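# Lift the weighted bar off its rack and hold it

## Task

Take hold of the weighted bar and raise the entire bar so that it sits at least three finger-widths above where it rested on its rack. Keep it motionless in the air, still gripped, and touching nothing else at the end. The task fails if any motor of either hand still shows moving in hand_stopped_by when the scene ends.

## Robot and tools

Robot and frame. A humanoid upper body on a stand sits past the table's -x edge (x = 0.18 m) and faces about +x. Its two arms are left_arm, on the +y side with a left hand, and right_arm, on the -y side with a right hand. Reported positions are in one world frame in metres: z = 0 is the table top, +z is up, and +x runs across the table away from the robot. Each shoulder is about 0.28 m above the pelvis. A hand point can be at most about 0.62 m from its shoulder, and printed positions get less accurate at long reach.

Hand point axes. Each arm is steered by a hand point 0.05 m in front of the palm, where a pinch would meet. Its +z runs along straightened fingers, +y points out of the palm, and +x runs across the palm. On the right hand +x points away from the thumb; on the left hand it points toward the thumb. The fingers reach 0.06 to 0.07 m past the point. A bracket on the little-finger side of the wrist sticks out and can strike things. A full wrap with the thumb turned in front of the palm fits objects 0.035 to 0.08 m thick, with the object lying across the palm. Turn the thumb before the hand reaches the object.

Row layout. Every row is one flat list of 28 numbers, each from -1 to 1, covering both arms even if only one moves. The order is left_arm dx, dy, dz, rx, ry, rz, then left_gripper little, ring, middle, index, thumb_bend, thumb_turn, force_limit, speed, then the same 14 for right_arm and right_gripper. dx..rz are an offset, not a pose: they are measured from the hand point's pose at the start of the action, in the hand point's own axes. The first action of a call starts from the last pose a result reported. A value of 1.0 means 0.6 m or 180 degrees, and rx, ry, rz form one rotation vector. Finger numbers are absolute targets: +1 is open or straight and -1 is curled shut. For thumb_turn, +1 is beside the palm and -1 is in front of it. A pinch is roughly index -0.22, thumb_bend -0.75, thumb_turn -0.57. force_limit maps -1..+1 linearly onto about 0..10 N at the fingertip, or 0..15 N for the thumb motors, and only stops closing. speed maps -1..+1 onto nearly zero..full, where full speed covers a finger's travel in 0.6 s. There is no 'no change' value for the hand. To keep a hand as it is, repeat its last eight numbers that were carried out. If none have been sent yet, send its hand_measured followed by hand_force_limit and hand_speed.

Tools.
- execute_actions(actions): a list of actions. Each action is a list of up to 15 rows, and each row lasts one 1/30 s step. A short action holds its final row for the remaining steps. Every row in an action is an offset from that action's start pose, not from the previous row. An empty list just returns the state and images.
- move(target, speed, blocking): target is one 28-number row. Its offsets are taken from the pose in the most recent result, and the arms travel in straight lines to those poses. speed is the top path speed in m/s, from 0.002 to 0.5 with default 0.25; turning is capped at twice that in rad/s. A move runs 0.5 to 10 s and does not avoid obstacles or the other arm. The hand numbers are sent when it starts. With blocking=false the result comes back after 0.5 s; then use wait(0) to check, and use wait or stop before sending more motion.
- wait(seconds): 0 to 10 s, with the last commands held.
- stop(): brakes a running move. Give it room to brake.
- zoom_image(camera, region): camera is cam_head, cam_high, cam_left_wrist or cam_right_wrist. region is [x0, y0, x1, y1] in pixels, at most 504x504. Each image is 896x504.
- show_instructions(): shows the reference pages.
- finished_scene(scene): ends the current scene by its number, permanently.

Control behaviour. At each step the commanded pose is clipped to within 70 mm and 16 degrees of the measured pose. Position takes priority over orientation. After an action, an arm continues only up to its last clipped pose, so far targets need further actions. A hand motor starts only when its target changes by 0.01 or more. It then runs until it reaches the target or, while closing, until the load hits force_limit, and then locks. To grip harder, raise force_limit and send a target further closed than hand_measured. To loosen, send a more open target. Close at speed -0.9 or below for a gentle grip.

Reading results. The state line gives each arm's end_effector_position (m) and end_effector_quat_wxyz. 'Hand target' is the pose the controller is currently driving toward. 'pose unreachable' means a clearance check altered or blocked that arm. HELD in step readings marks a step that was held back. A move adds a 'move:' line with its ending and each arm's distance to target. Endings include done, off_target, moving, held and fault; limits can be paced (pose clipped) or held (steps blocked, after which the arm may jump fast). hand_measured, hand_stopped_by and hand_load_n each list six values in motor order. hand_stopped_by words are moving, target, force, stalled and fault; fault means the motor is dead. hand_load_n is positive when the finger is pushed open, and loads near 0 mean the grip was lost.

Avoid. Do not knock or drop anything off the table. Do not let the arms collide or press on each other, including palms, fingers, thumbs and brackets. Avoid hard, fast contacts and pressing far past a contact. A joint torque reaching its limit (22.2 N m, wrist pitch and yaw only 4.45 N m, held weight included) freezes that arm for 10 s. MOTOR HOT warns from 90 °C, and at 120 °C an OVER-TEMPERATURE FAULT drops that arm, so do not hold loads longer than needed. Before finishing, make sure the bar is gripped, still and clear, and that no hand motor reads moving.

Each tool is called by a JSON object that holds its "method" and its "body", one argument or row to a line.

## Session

{"method": "execute_actions", "body": {
  "actions": []
}}

Scene clock: 0.00 s.
left_arm: end_effector_position=(+0.1840, +0.1142, +0.4278) hand_measured=(+1.000, +1.000, +1.000, +1.000, +1.000, +1.000) hand_load_n=(+0.0, +0.0, +0.0, +0.0, +0.0, +0.0) hand_stopped_by=(target, target, target, target, target, target) hand_force_limit=0.00 hand_speed=-0.80 end_effector_quat_wxyz=(+0.051, +0.102, -0.123, +0.986) | right_arm: end_effector_position=(+0.1929, -0.1005, +0.4111) hand_measured=(+1.000, +1.000, +1.000, +1.000, +1.000, +1.000) hand_load_n=(+0.0, +0.0, +0.0, +0.0, +0.0, +0.0) hand_stopped_by=(target, target, target, target, target, target) hand_force_limit=0.00 hand_speed=-0.80 end_effector_quat_wxyz=(+0.973, -0.168, +0.160, +0.014)
Joint positions: left_arm=[-0.177  0.434  0.155 -0.482 -0.394 -0.892 -0.187] | right_arm=[-0.038 -0.445 -0.2   -0.467  0.398 -0.915  0.223]
Joint velocities: left_arm=[-0.002 -0.012 -0.012 -0.002  0.     0.     0.   ] | right_arm=[-0.009  0.011 -0.011  0.002 -0.017  0.     0.   ]
Motor temperatures (°C, as the motors report them): left_arm=[49 39 47 40 40 32 32] | right_arm=[53 42 47 41 41 31 33]
Hand target (left_arm): +0.184, +0.114, +0.428; +0.051, +0.102, -0.123, +0.986
Hand target (right_arm): +0.193, -0.100, +0.411; +0.973, -0.168, +0.160, +0.014
camera_calibration (this result's frames):
cam_left_wrist: T_world_to_cam=[[0.290971, 0.935347, 0.201152, -0.248145], [-0.903893, 0.337662, -0.262607, 0.246098], [-0.31355, -0.105409, 0.943703, -0.200368], [0, 0, 0, 1]] pos_world=[0.231824, 0.127883, 0.30363]
cam_right_wrist: T_world_to_cam=[[-0.160812, 0.934322, -0.318092, 0.251721], [-0.963559, -0.218419, -0.154424, 0.233415], [-0.213759, 0.281667, 0.935399, -0.186795], [0, 0, 0, 1]] pos_world=[0.22546, -0.131592, 0.290843]

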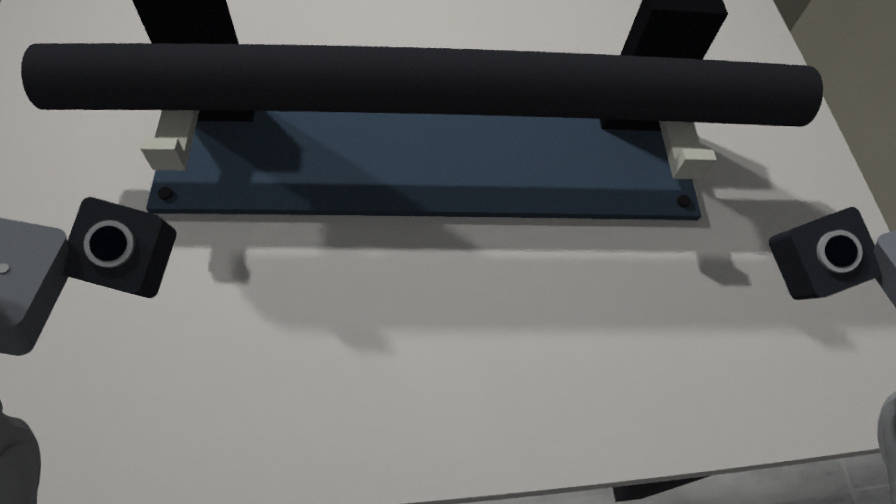

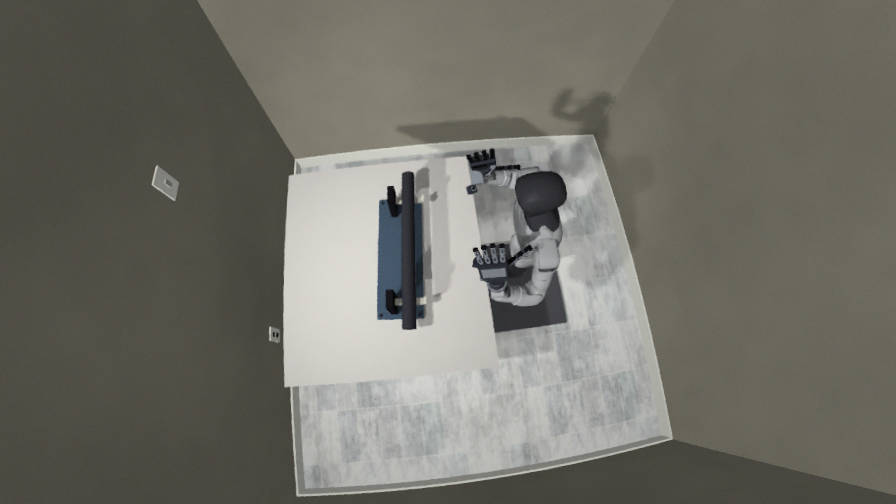

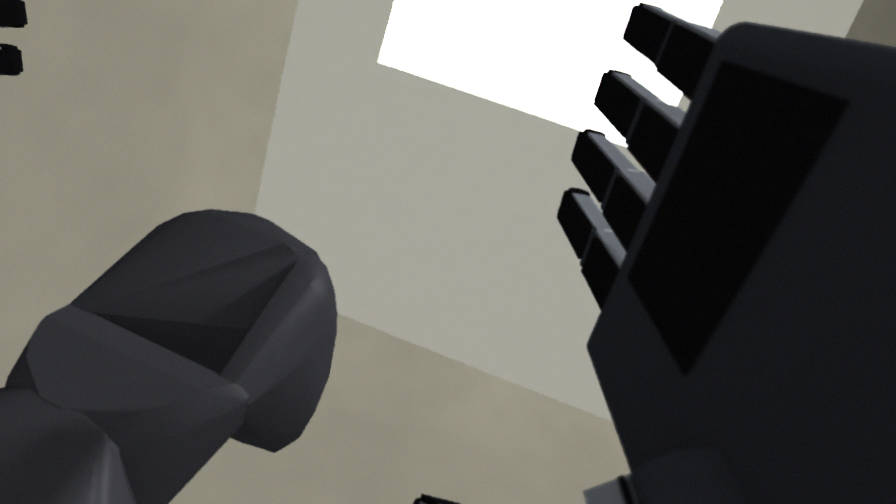

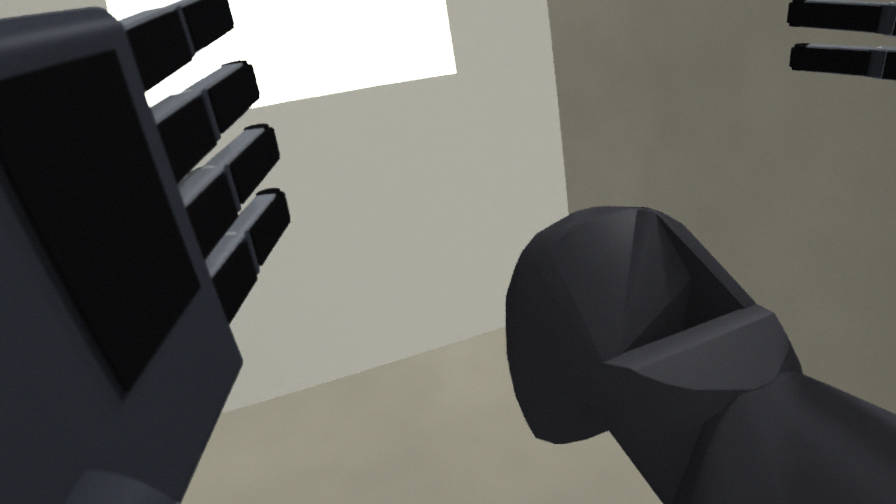

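{"method": "zoom_image", "body": {
  "camera": "cam_high",
  "region": [300, 140, 560, 360]
}}

Region (300, 140, 560, 360) of cam_high's 896x504 image, scaled by 1.938, with more detail than that image has; it fills the top 426 rows of this view, and the rest is white.

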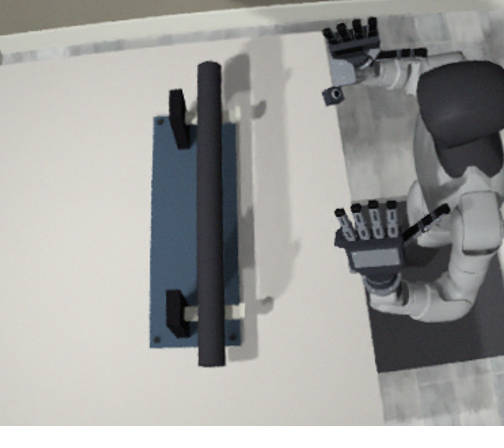

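{"method": "move", "body": {
  "target": [-0.533,0.098,-0.256,-0.458,-0.530,0.211,1,1,1,1,1,-1,0.5,1,0.535,0.081,-0.176,-0.404,0.5235,-0.206,1,1,1,1,1,-1,0.5,1],
  "speed": 0.35
}}

Scene clock: 30.47 s.
left_arm: end_effector_position=(+0.4495, +0.0510, +0.1873) hand_measured=(+1.000, +1.000, +1.000, +1.000, +1.000, -1.000) hand_load_n=(+0.0, +0.0, +0.0, +0.0, +0.0, +0.0) hand_stopped_by=(target, target, target, target, target, target) hand_force_limit=0.50 hand_speed=1.00 end_effector_quat_wxyz=(+0.225, -0.619, +0.701, -0.273) | right_arm: end_effector_position=(+0.4662, -0.1108, +0.2262) hand_measured=(+1.000, +1.000, +1.000, +1.000, +1.000, -1.000) hand_load_n=(+0.0, +0.0, +0.0, +0.0, +0.0, +0.0) hand_stopped_by=(target, target, target, target, target, target) hand_force_limit=0.50 hand_speed=1.00 end_effector_quat_wxyz=(+0.282, -0.601, +0.675, -0.320)
Joint positions: left_arm=[-1.581  0.596 -0.912  0.424  0.443  0.639 -1.178] | right_arm=[-1.564 -0.825  0.933  0.207 -0.419  0.894  1.104]
Joint velocities: left_arm=[-0.005 -0.006  0.002 -0.008  0.023 -0.005 -0.004] | right_arm=[ 0.005  0.    -0.025  0.014 -0.003 -0.006  0.013]
Motor temperatures (°C, as the motors report them): left_arm=[52 40 48 41 40 33 32] | right_arm=[53 44 48 42 41 31 33]
Hand target (left_arm): +0.450, +0.051, +0.188; +0.226, -0.618, +0.702, -0.273
Hand target (right_arm): +0.467, -0.110, +0.227; +0.283, -0.602, +0.674, -0.321
Off the commanded pose (left_arm): 0.026 m, 5 deg.
Off the commanded pose (right_arm): 0.030 m, 6 deg.
joint sent to its limit (left arm) — the command would take joint 1 (shoulder pitch) past its lower limit, so that joint was sent only as far as its limit.
joint sent to its limit (right arm) — the command would take joint 1 (shoulder pitch) past its lower limit, so that joint was sent only as far as its limit.
move: off_target (left_arm, right_arm); limits=paced
camera_calibration (this result's frames):
cam_left_wrist: T_world_to_cam=[[0.76312, 0.0829726, 0.640908, -0.468998], [-0.329543, -0.803139, 0.496357, 0.102117], [0.555922, -0.589986, -0.585548, 0.0235444], [0, 0, 0, 1]] pos_world=[0.378465, 0.134819, 0.263684]
cam_right_wrist: T_world_to_cam=[[-0.638106, 0.150348, -0.755127, 0.480997], [-0.236944, 0.894809, 0.378385, 0.130084], [0.732583, 0.420372, -0.535359, -0.0456531], [0, 0, 0, 1]] pos_world=[0.371195, -0.169526, 0.289551]

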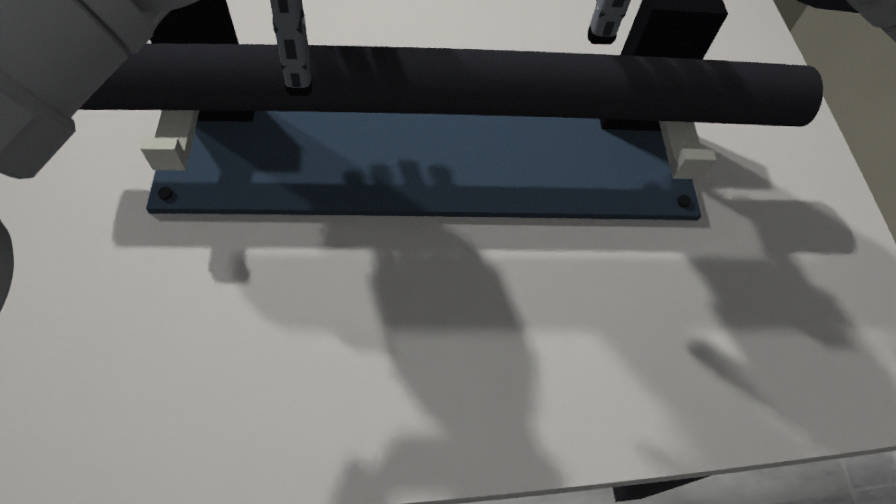

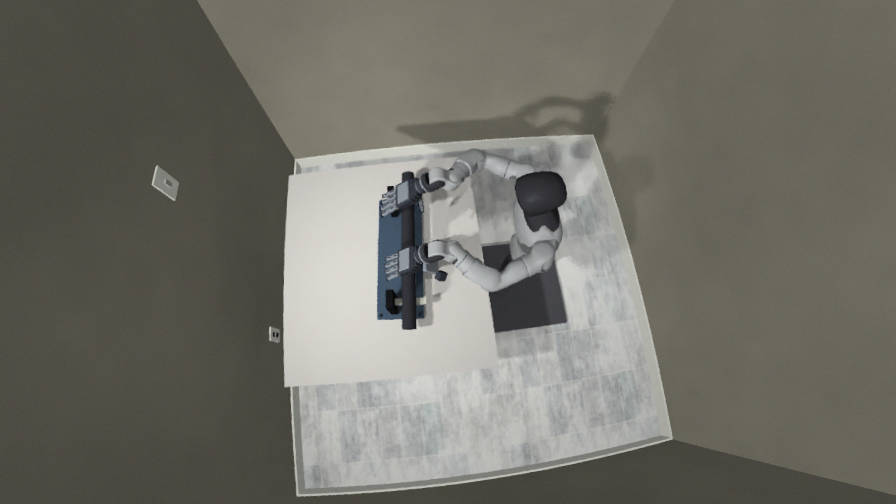

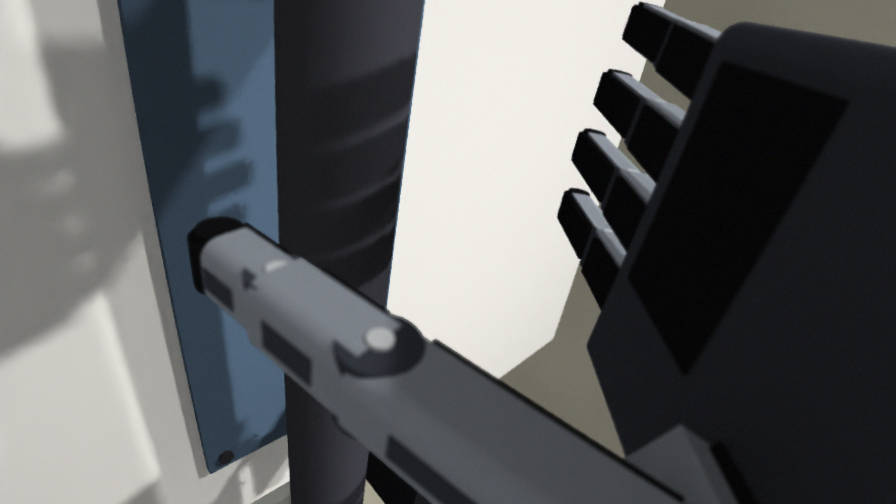

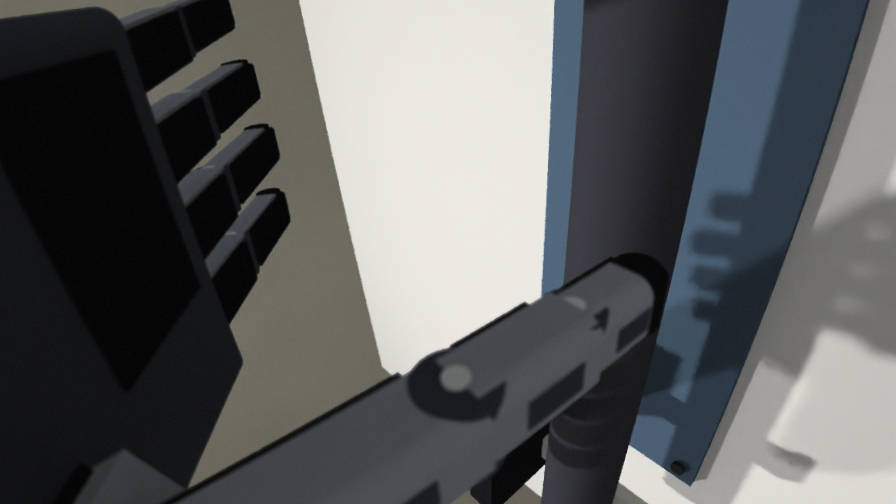

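{"method": "move", "body": {
  "target": [-0.041,0.013,0.027,0.020,-0.020,-0.011,1,1,1,1,1,-1,0.5,1,-0.026,0.066,0.066,-0.031,-0.014,-0.011,1,1,1,1,1,-1,0.5,1],
  "speed": 0.1
}}

Scene clock: 45.33 s.
left_arm: end_effector_position=(+0.4569, +0.0732, +0.1695) hand_measured=(+1.000, +1.000, +1.000, +1.000, +1.000, -1.000) hand_load_n=(+0.0, +0.0, +0.0, +0.0, +0.0, +0.0) hand_stopped_by=(target, target, target, target, target, target) hand_force_limit=0.50 hand_speed=1.00 end_effector_quat_wxyz=(-0.257, +0.634, -0.673, +0.280) | right_arm: end_effector_position=(+0.4696, -0.0967, +0.1676) hand_measured=(+1.000, +1.000, +1.000, +1.000, +1.000, -1.000) hand_load_n=(+0.0, +0.0, +0.0, +0.0, +0.0, +0.0) hand_stopped_by=(target, target, target, target, target, target) hand_force_limit=0.50 hand_speed=1.00 end_effector_quat_wxyz=(-0.255, +0.636, -0.671, +0.282)
Joint positions: left_arm=[-1.478  0.655 -0.912  0.316  0.479  0.723 -1.095] | right_arm=[-1.481 -0.686  0.936  0.411 -0.394  0.743  1.01 ]
Joint velocities: left_arm=[-0.002  0.008  0.006 -0.002 -0.002  0.     0.001] | right_arm=[-0.003 -0.006  0.015  0.012 -0.009 -0.003  0.   ]
Motor temperatures (°C, as the motors report them): left_arm=[67 40 49 41 40 33 33] | right_arm=[61 44 49 41 41 31 33]
Hand target (left_arm): +0.458, +0.074, +0.170; -0.261, +0.633, -0.673, +0.280
Hand target (right_arm): +0.470, -0.096, +0.168; -0.257, +0.636, -0.671, +0.282
Off the commanded pose (left_arm): 0.001 m, 1 deg.
Off the commanded pose (right_arm): 0.005 m, 1 deg.
move: off_target (right_arm)
camera_calibration (this result's frames):
cam_left_wrist: T_world_to_cam=[[0.717158, 0.129584, 0.684757, -0.454934], [-0.300716, -0.828842, 0.471796, 0.124138], [0.628692, -0.54427, -0.555443, -0.0196109], [0, 0, 0, 1]] pos_world=[0.375919, 0.151169, 0.242059]
cam_right_wrist: T_world_to_cam=[[-0.719962, 0.110227, -0.685204, 0.459603], [-0.246333, 0.882436, 0.400783, 0.139921], [0.648826, 0.457337, -0.608168, -0.0302919], [0, 0, 0, 1]] pos_world=[0.385018, -0.160278, 0.240422]

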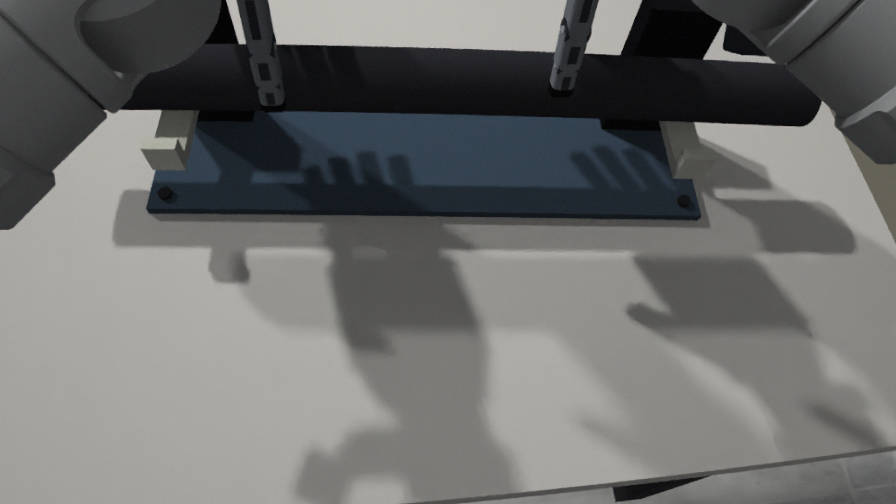

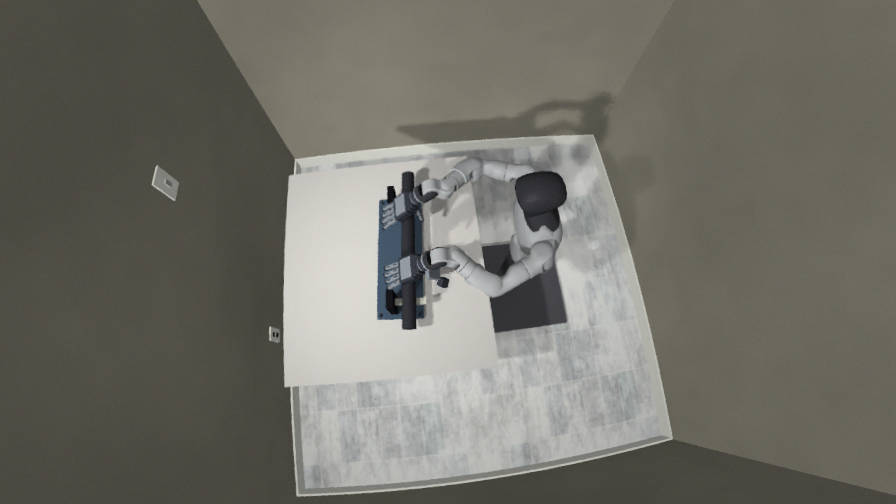

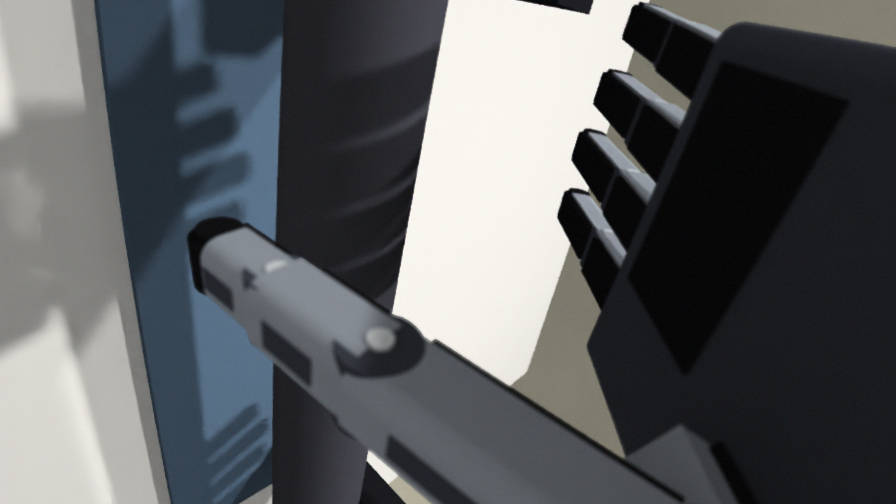

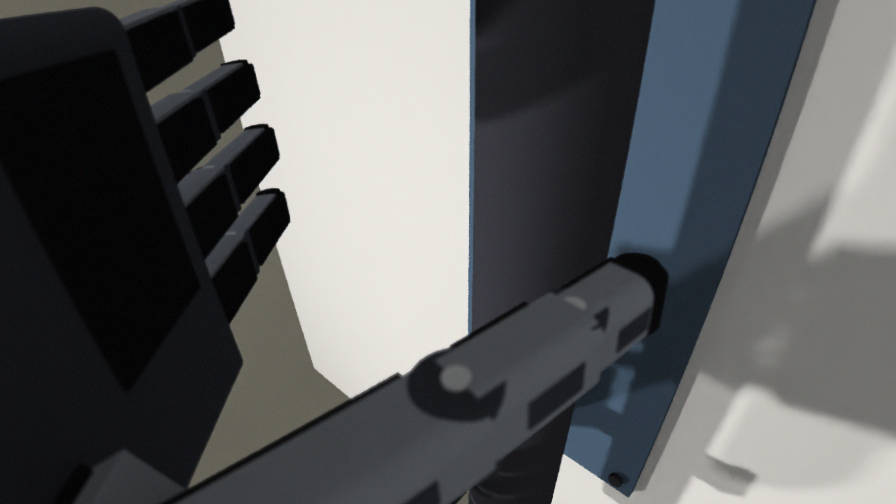

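{"method": "move", "body": {
  "target": [0.042,0.083,0.085,0,0,0,1,1,1,1,1,-1,0.5,1,0,0.096,0.092,0,0,0,1,1,1,1,1,-1,0.5,1],
  "speed": 0.06
}}

Scene clock: 64.10 s.
left_arm: end_effector_position=(+0.4575, +0.0470, +0.0984) hand_measured=(+1.000, +1.000, +1.000, +1.000, +1.000, -1.000) hand_load_n=(+0.0, +0.0, +0.0, +0.0, +0.0, +0.0) hand_stopped_by=(target, target, target, target, target, target) hand_force_limit=0.50 hand_speed=1.00 end_effector_quat_wxyz=(-0.252, +0.639, -0.670, +0.282) | right_arm: end_effector_position=(+0.4632, -0.0977, +0.0867) hand_measured=(+1.000, +1.000, +1.000, +1.000, +1.000, -1.000) hand_load_n=(+0.0, +0.0, +0.0, +0.0, +0.0, +0.0) hand_stopped_by=(target, target, target, target, target, target) hand_force_limit=0.50 hand_speed=1.00 end_effector_quat_wxyz=(-0.250, +0.641, -0.668, +0.284)
Joint positions: left_arm=[-1.332  0.484 -0.95   0.434  0.484  0.747 -0.866] | right_arm=[-1.272 -0.598  0.954  0.449 -0.394  0.725  0.77 ]
Joint velocities: left_arm=[-0.003  0.006  0.006 -0.003 -0.002  0.     0.001] | right_arm=[ 0.006  0.011 -0.009 -0.002 -0.012  0.    -0.001]
Motor temperatures (°C, as the motors report them): left_arm=[74 40 49 40 40 33 34] | right_arm=[67 44 49 41 41 31 34]
Hand target (left_arm): +0.458, +0.047, +0.098; -0.253, +0.638, -0.671, +0.282
Hand target (right_arm): +0.464, -0.097, +0.087; -0.251, +0.642, -0.666, +0.286
Off the commanded pose (left_arm): 0.002 m, 1 deg.
Off the commanded pose (right_arm): 0.004 m, 1 deg.
move: off_target (right_arm)
camera_calibration (this result's frames):
cam_left_wrist: T_world_to_cam=[[0.720217, 0.143732, 0.678697, -0.40472], [-0.292306, -0.824353, 0.484767, 0.13083], [0.629162, -0.547524, -0.551699, -0.0741552], [0, 0, 0, 1]] pos_world=[0.376384, 0.12542, 0.170349]
cam_right_wrist: T_world_to_cam=[[-0.723443, 0.0952399, -0.683783, 0.399736], [-0.251321, 0.886152, 0.389324, 0.175257], [0.643015, 0.453503, -0.617144, -0.0717871], [0, 0, 0, 1]] pos_world=[0.379392, -0.160819, 0.160798]

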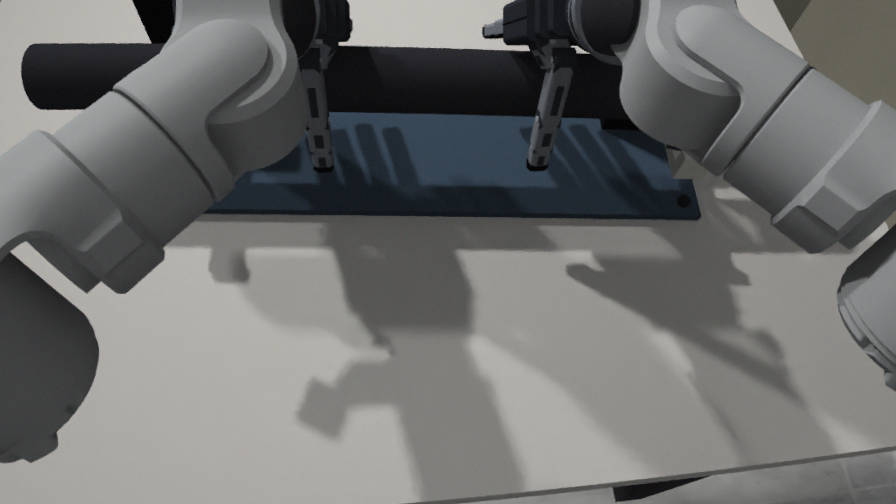

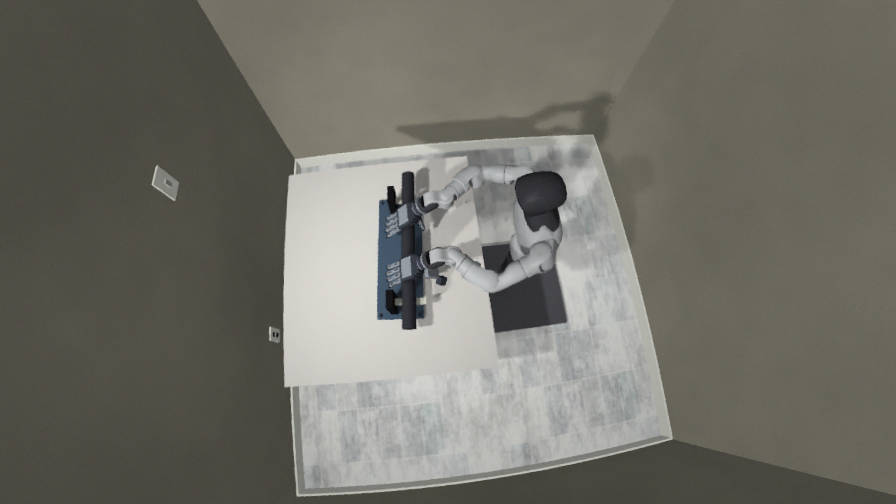

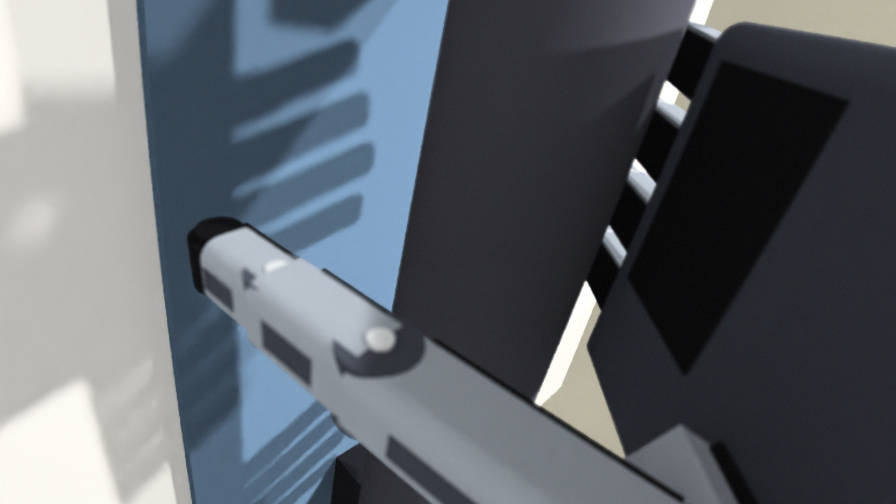

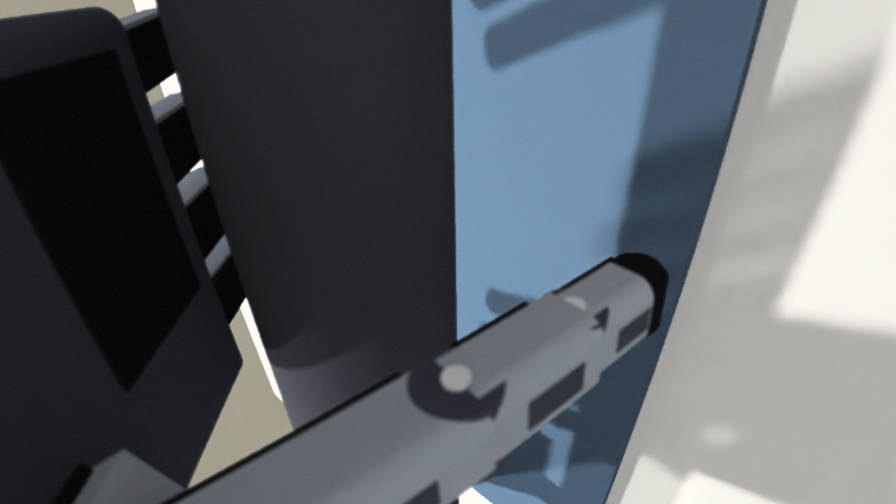

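{"method": "move", "body": {
  "target": [0,0.008,0.015,0,0,0,1,1,1,1,1,-1,0.5,1,0,0.005,0.012,0,0,0,1,1,1,1,1,-1,0.5,1],
  "speed": 0.03
}}

{"method": "move", "body": {
  "target": [0,0,0,0,0,0,-1,-1,-1,-1,-1,-1,1,-0.4,0,0,0,0,0,0,-1,-1,-1,-1,-1,-1,1,-0.4]
}}

Scene clock: 67.30 s.
left_arm: end_effector_position=(+0.4618, +0.0481, +0.0904) hand_measured=(+1.000, +1.000, +1.000, +1.000, +1.000, -1.000) hand_load_n=(+0.0, +0.0, +0.0, +0.0, +0.0, +0.0) hand_stopped_by=(target, target, target, target, target, target) hand_force_limit=0.50 hand_speed=1.00 end_effector_quat_wxyz=(-0.255, +0.638, -0.669, +0.283) | right_arm: end_effector_position=(+0.4658, -0.0987, +0.0804) hand_measured=(+1.000, +1.000, +1.000, +1.000, +1.000, -1.000) hand_load_n=(+0.0, +0.0, +0.0, +0.0, +0.0, +0.0) hand_stopped_by=(target, target, target, target, target, target) hand_force_limit=0.50 hand_speed=1.00 end_effector_quat_wxyz=(-0.249, +0.641, -0.667, +0.286)
Joint positions: left_arm=[-1.323  0.461 -0.946  0.493  0.483  0.712 -0.826] | right_arm=[-1.268 -0.576  0.954  0.501 -0.394  0.696  0.745]
Joint velocities: left_arm=[ 0.005 -0.002  0.009  0.014  0.005 -0.003  0.   ] | right_arm=[-0.006  0.     0.     0.023  0.002 -0.003  0.   ]
Motor temperatures (°C, as the motors report them): left_arm=[75 40 49 40 40 33 34] | right_arm=[68 44 49 41 41 31 34]
Hand target (left_arm): +0.461, +0.047, +0.089; -0.251, +0.639, -0.670, +0.282
Hand target (right_arm): +0.465, -0.098, +0.079; -0.249, +0.642, -0.667, +0.285
Off the commanded pose (left_arm): 0.003 m, 0 deg.
Off the commanded pose (right_arm): 0.001 m, 0 deg.
move: done
camera_calibration (this result's frames):
cam_left_wrist: T_world_to_cam=[[0.715626, 0.142885, 0.683713, -0.400876], [-0.293623, -0.826626, 0.480079, 0.137953], [0.633771, -0.54431, -0.549601, -0.0832347], [0, 0, 0, 1]] pos_world=[0.380135, 0.126009, 0.16211]
cam_right_wrist: T_world_to_cam=[[-0.722933, 0.0930876, -0.684619, 0.397031], [-0.250925, 0.887852, 0.385689, 0.179617], [0.643743, 0.450615, -0.618499, -0.0774829], [0, 0, 0, 1]] pos_world=[0.381977, -0.161517, 0.154616]

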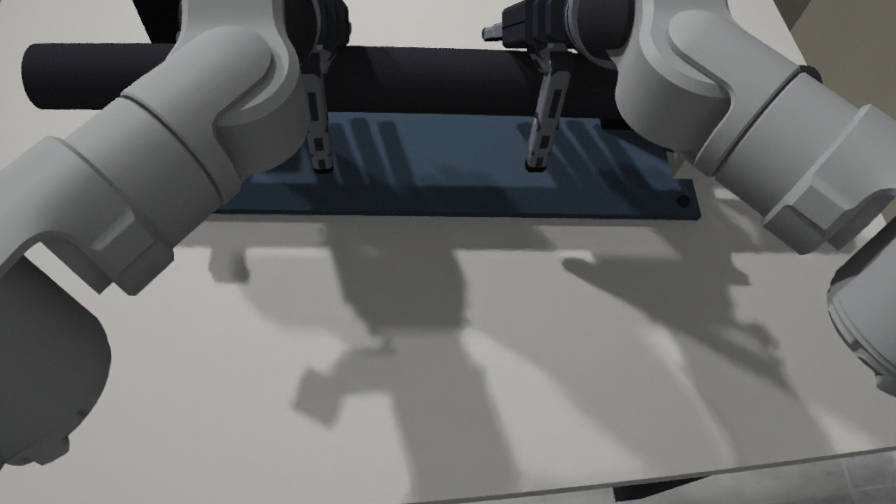

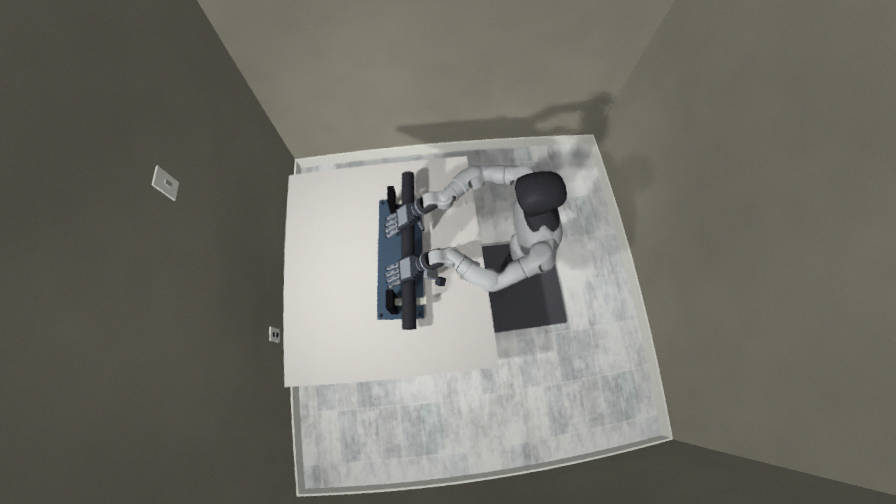

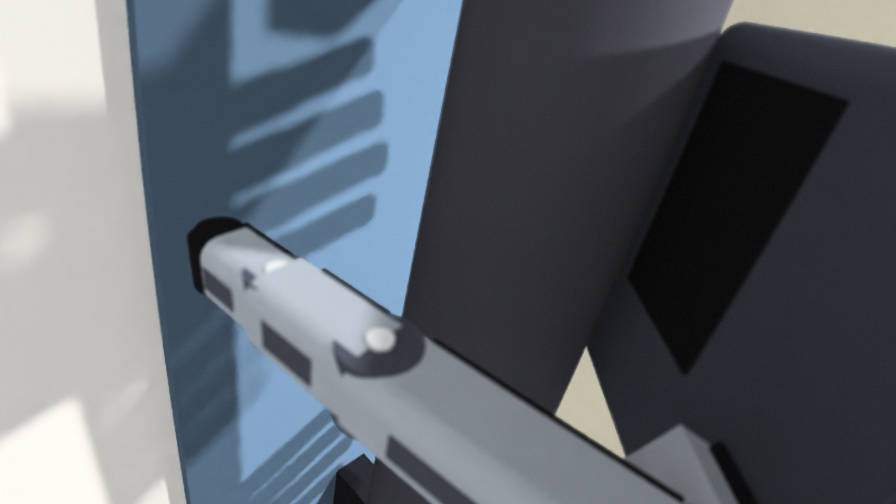

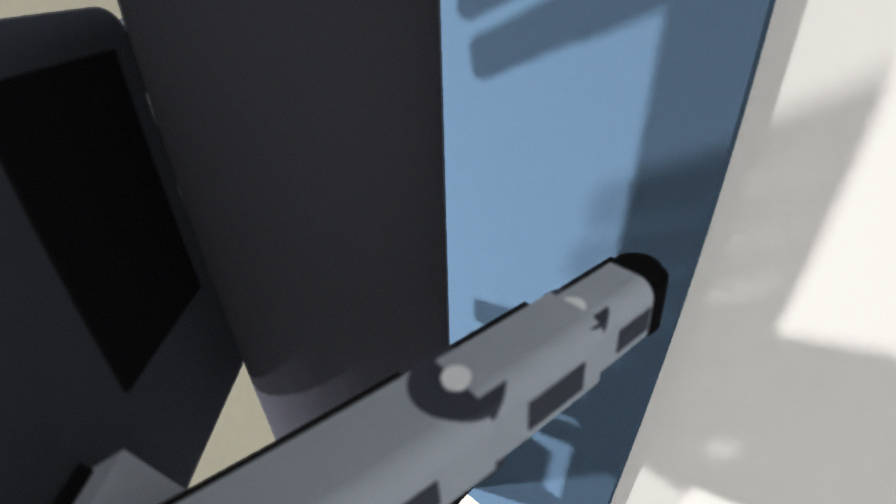

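Scene clock: 68.97 s.
left_arm: end_effector_position=(+0.4647, +0.0490, +0.0924) hand_measured=(-0.148, -0.180, -0.210, -0.236, +0.268, -1.000) hand_load_n=(+1.0, +5.5, +8.0, +10.0, +19.5, +4.0) hand_stopped_by=(force, force, force, force, force, target) hand_force_limit=1.00 hand_speed=-0.40 end_effector_quat_wxyz=(-0.261, +0.634, -0.669, +0.286) | right_arm: end_effector_position=(+0.4626, -0.0986, +0.0762) hand_measured=(-0.386, -0.350, -0.316, -0.282, +0.162, -1.000) hand_load_n=(+11.5, +10.0, +7.5, +7.0, +15.0, +1.0) hand_stopped_by=(force, force, force, force, force, target) hand_force_limit=1.00 hand_speed=-0.40 end_effector_quat_wxyz=(-0.245, +0.643, -0.669, +0.281)
Joint positions: left_arm=[-1.326  0.464 -0.948  0.494  0.486  0.704 -0.815] | right_arm=[-1.261 -0.575  0.954  0.501 -0.392  0.693  0.751]
Joint velocities: left_arm=[-0.005 -0.008  0.008 -0.002  0.003  0.     0.   ] | right_arm=[ 0.018  0.003 -0.006 -0.003  0.003  0.     0.   ]
Motor temperatures (°C, as the motors report them): left_arm=[75 40 49 40 40 33 34] | right_arm=[68 44 49 41 41 31 34]
Hand target (left_arm): +0.462, +0.048, +0.090; -0.255, +0.638, -0.669, +0.283
Hand target (right_arm): +0.466, -0.099, +0.080; -0.249, +0.641, -0.667, +0.286
Off the commanded pose (left_arm): 0.004 m, 1 deg.
Off the commanded pose (right_arm): 0.005 m, 1 deg.
move: off_target (left_arm, right_arm)
camera_calibration (this result's frames):
cam_left_wrist: T_world_to_cam=[[0.705785, 0.136023, 0.695245, -0.400582], [-0.304961, -0.827471, 0.471476, 0.144665], [0.639427, -0.544784, -0.542535, -0.0866339], [0, 0, 0, 1]] pos_world=[0.382238, 0.126998, 0.163295]
cam_right_wrist: T_world_to_cam=[[-0.733085, 0.0938524, -0.67363, 0.395761], [-0.24575, 0.886969, 0.391016, 0.17736], [0.634187, 0.452193, -0.627159, -0.0727435], [0, 0, 0, 1]] pos_world=[0.379846, -0.161562, 0.151624]

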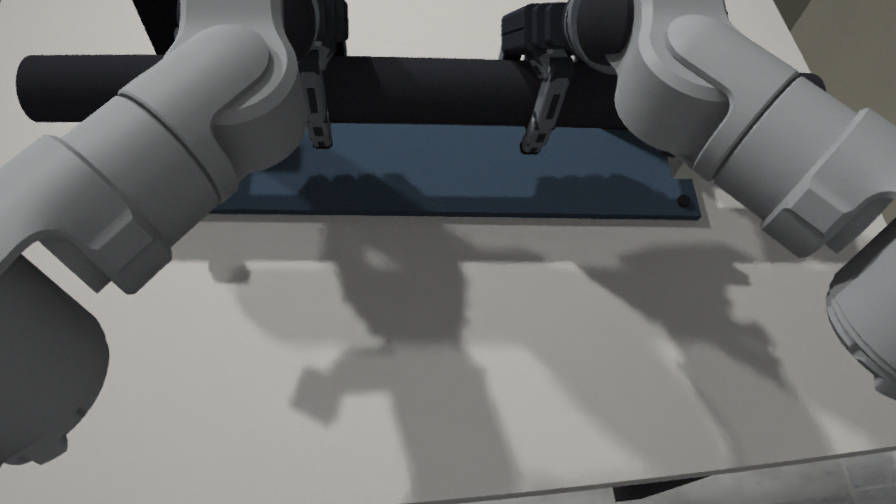

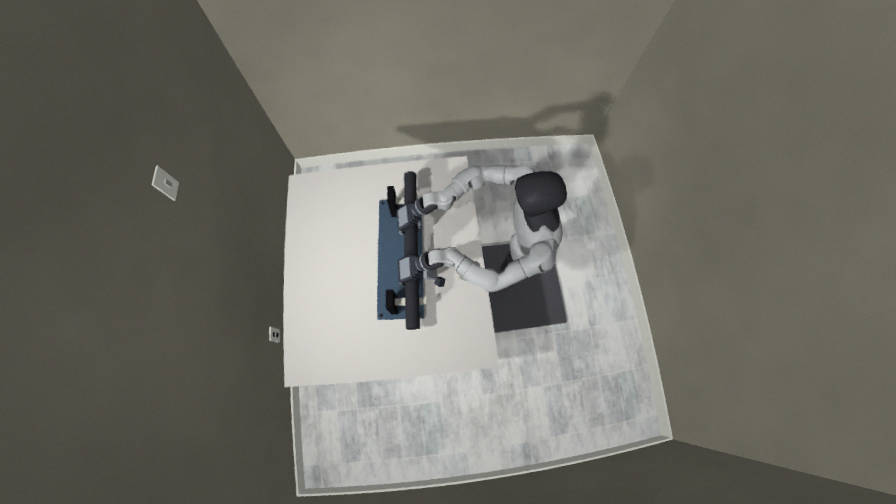

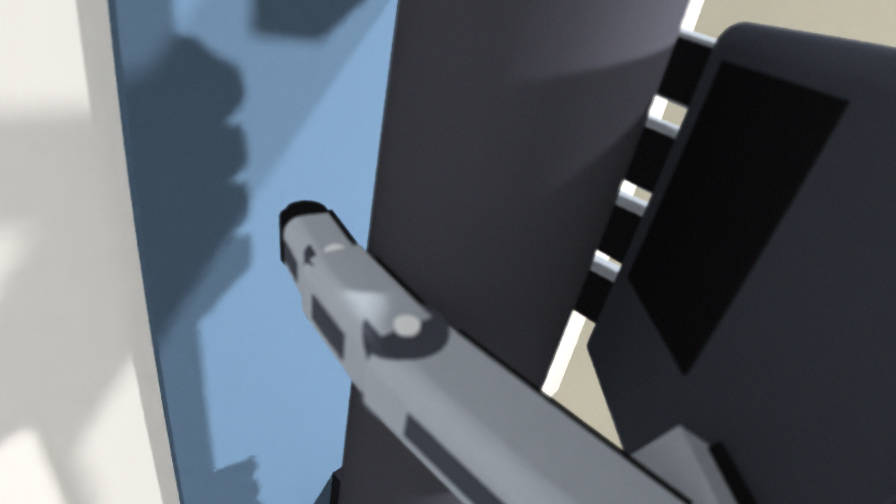

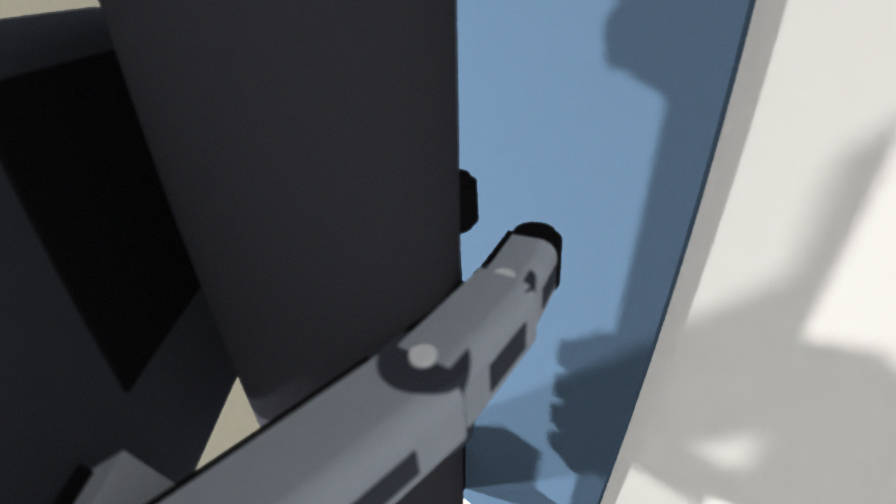

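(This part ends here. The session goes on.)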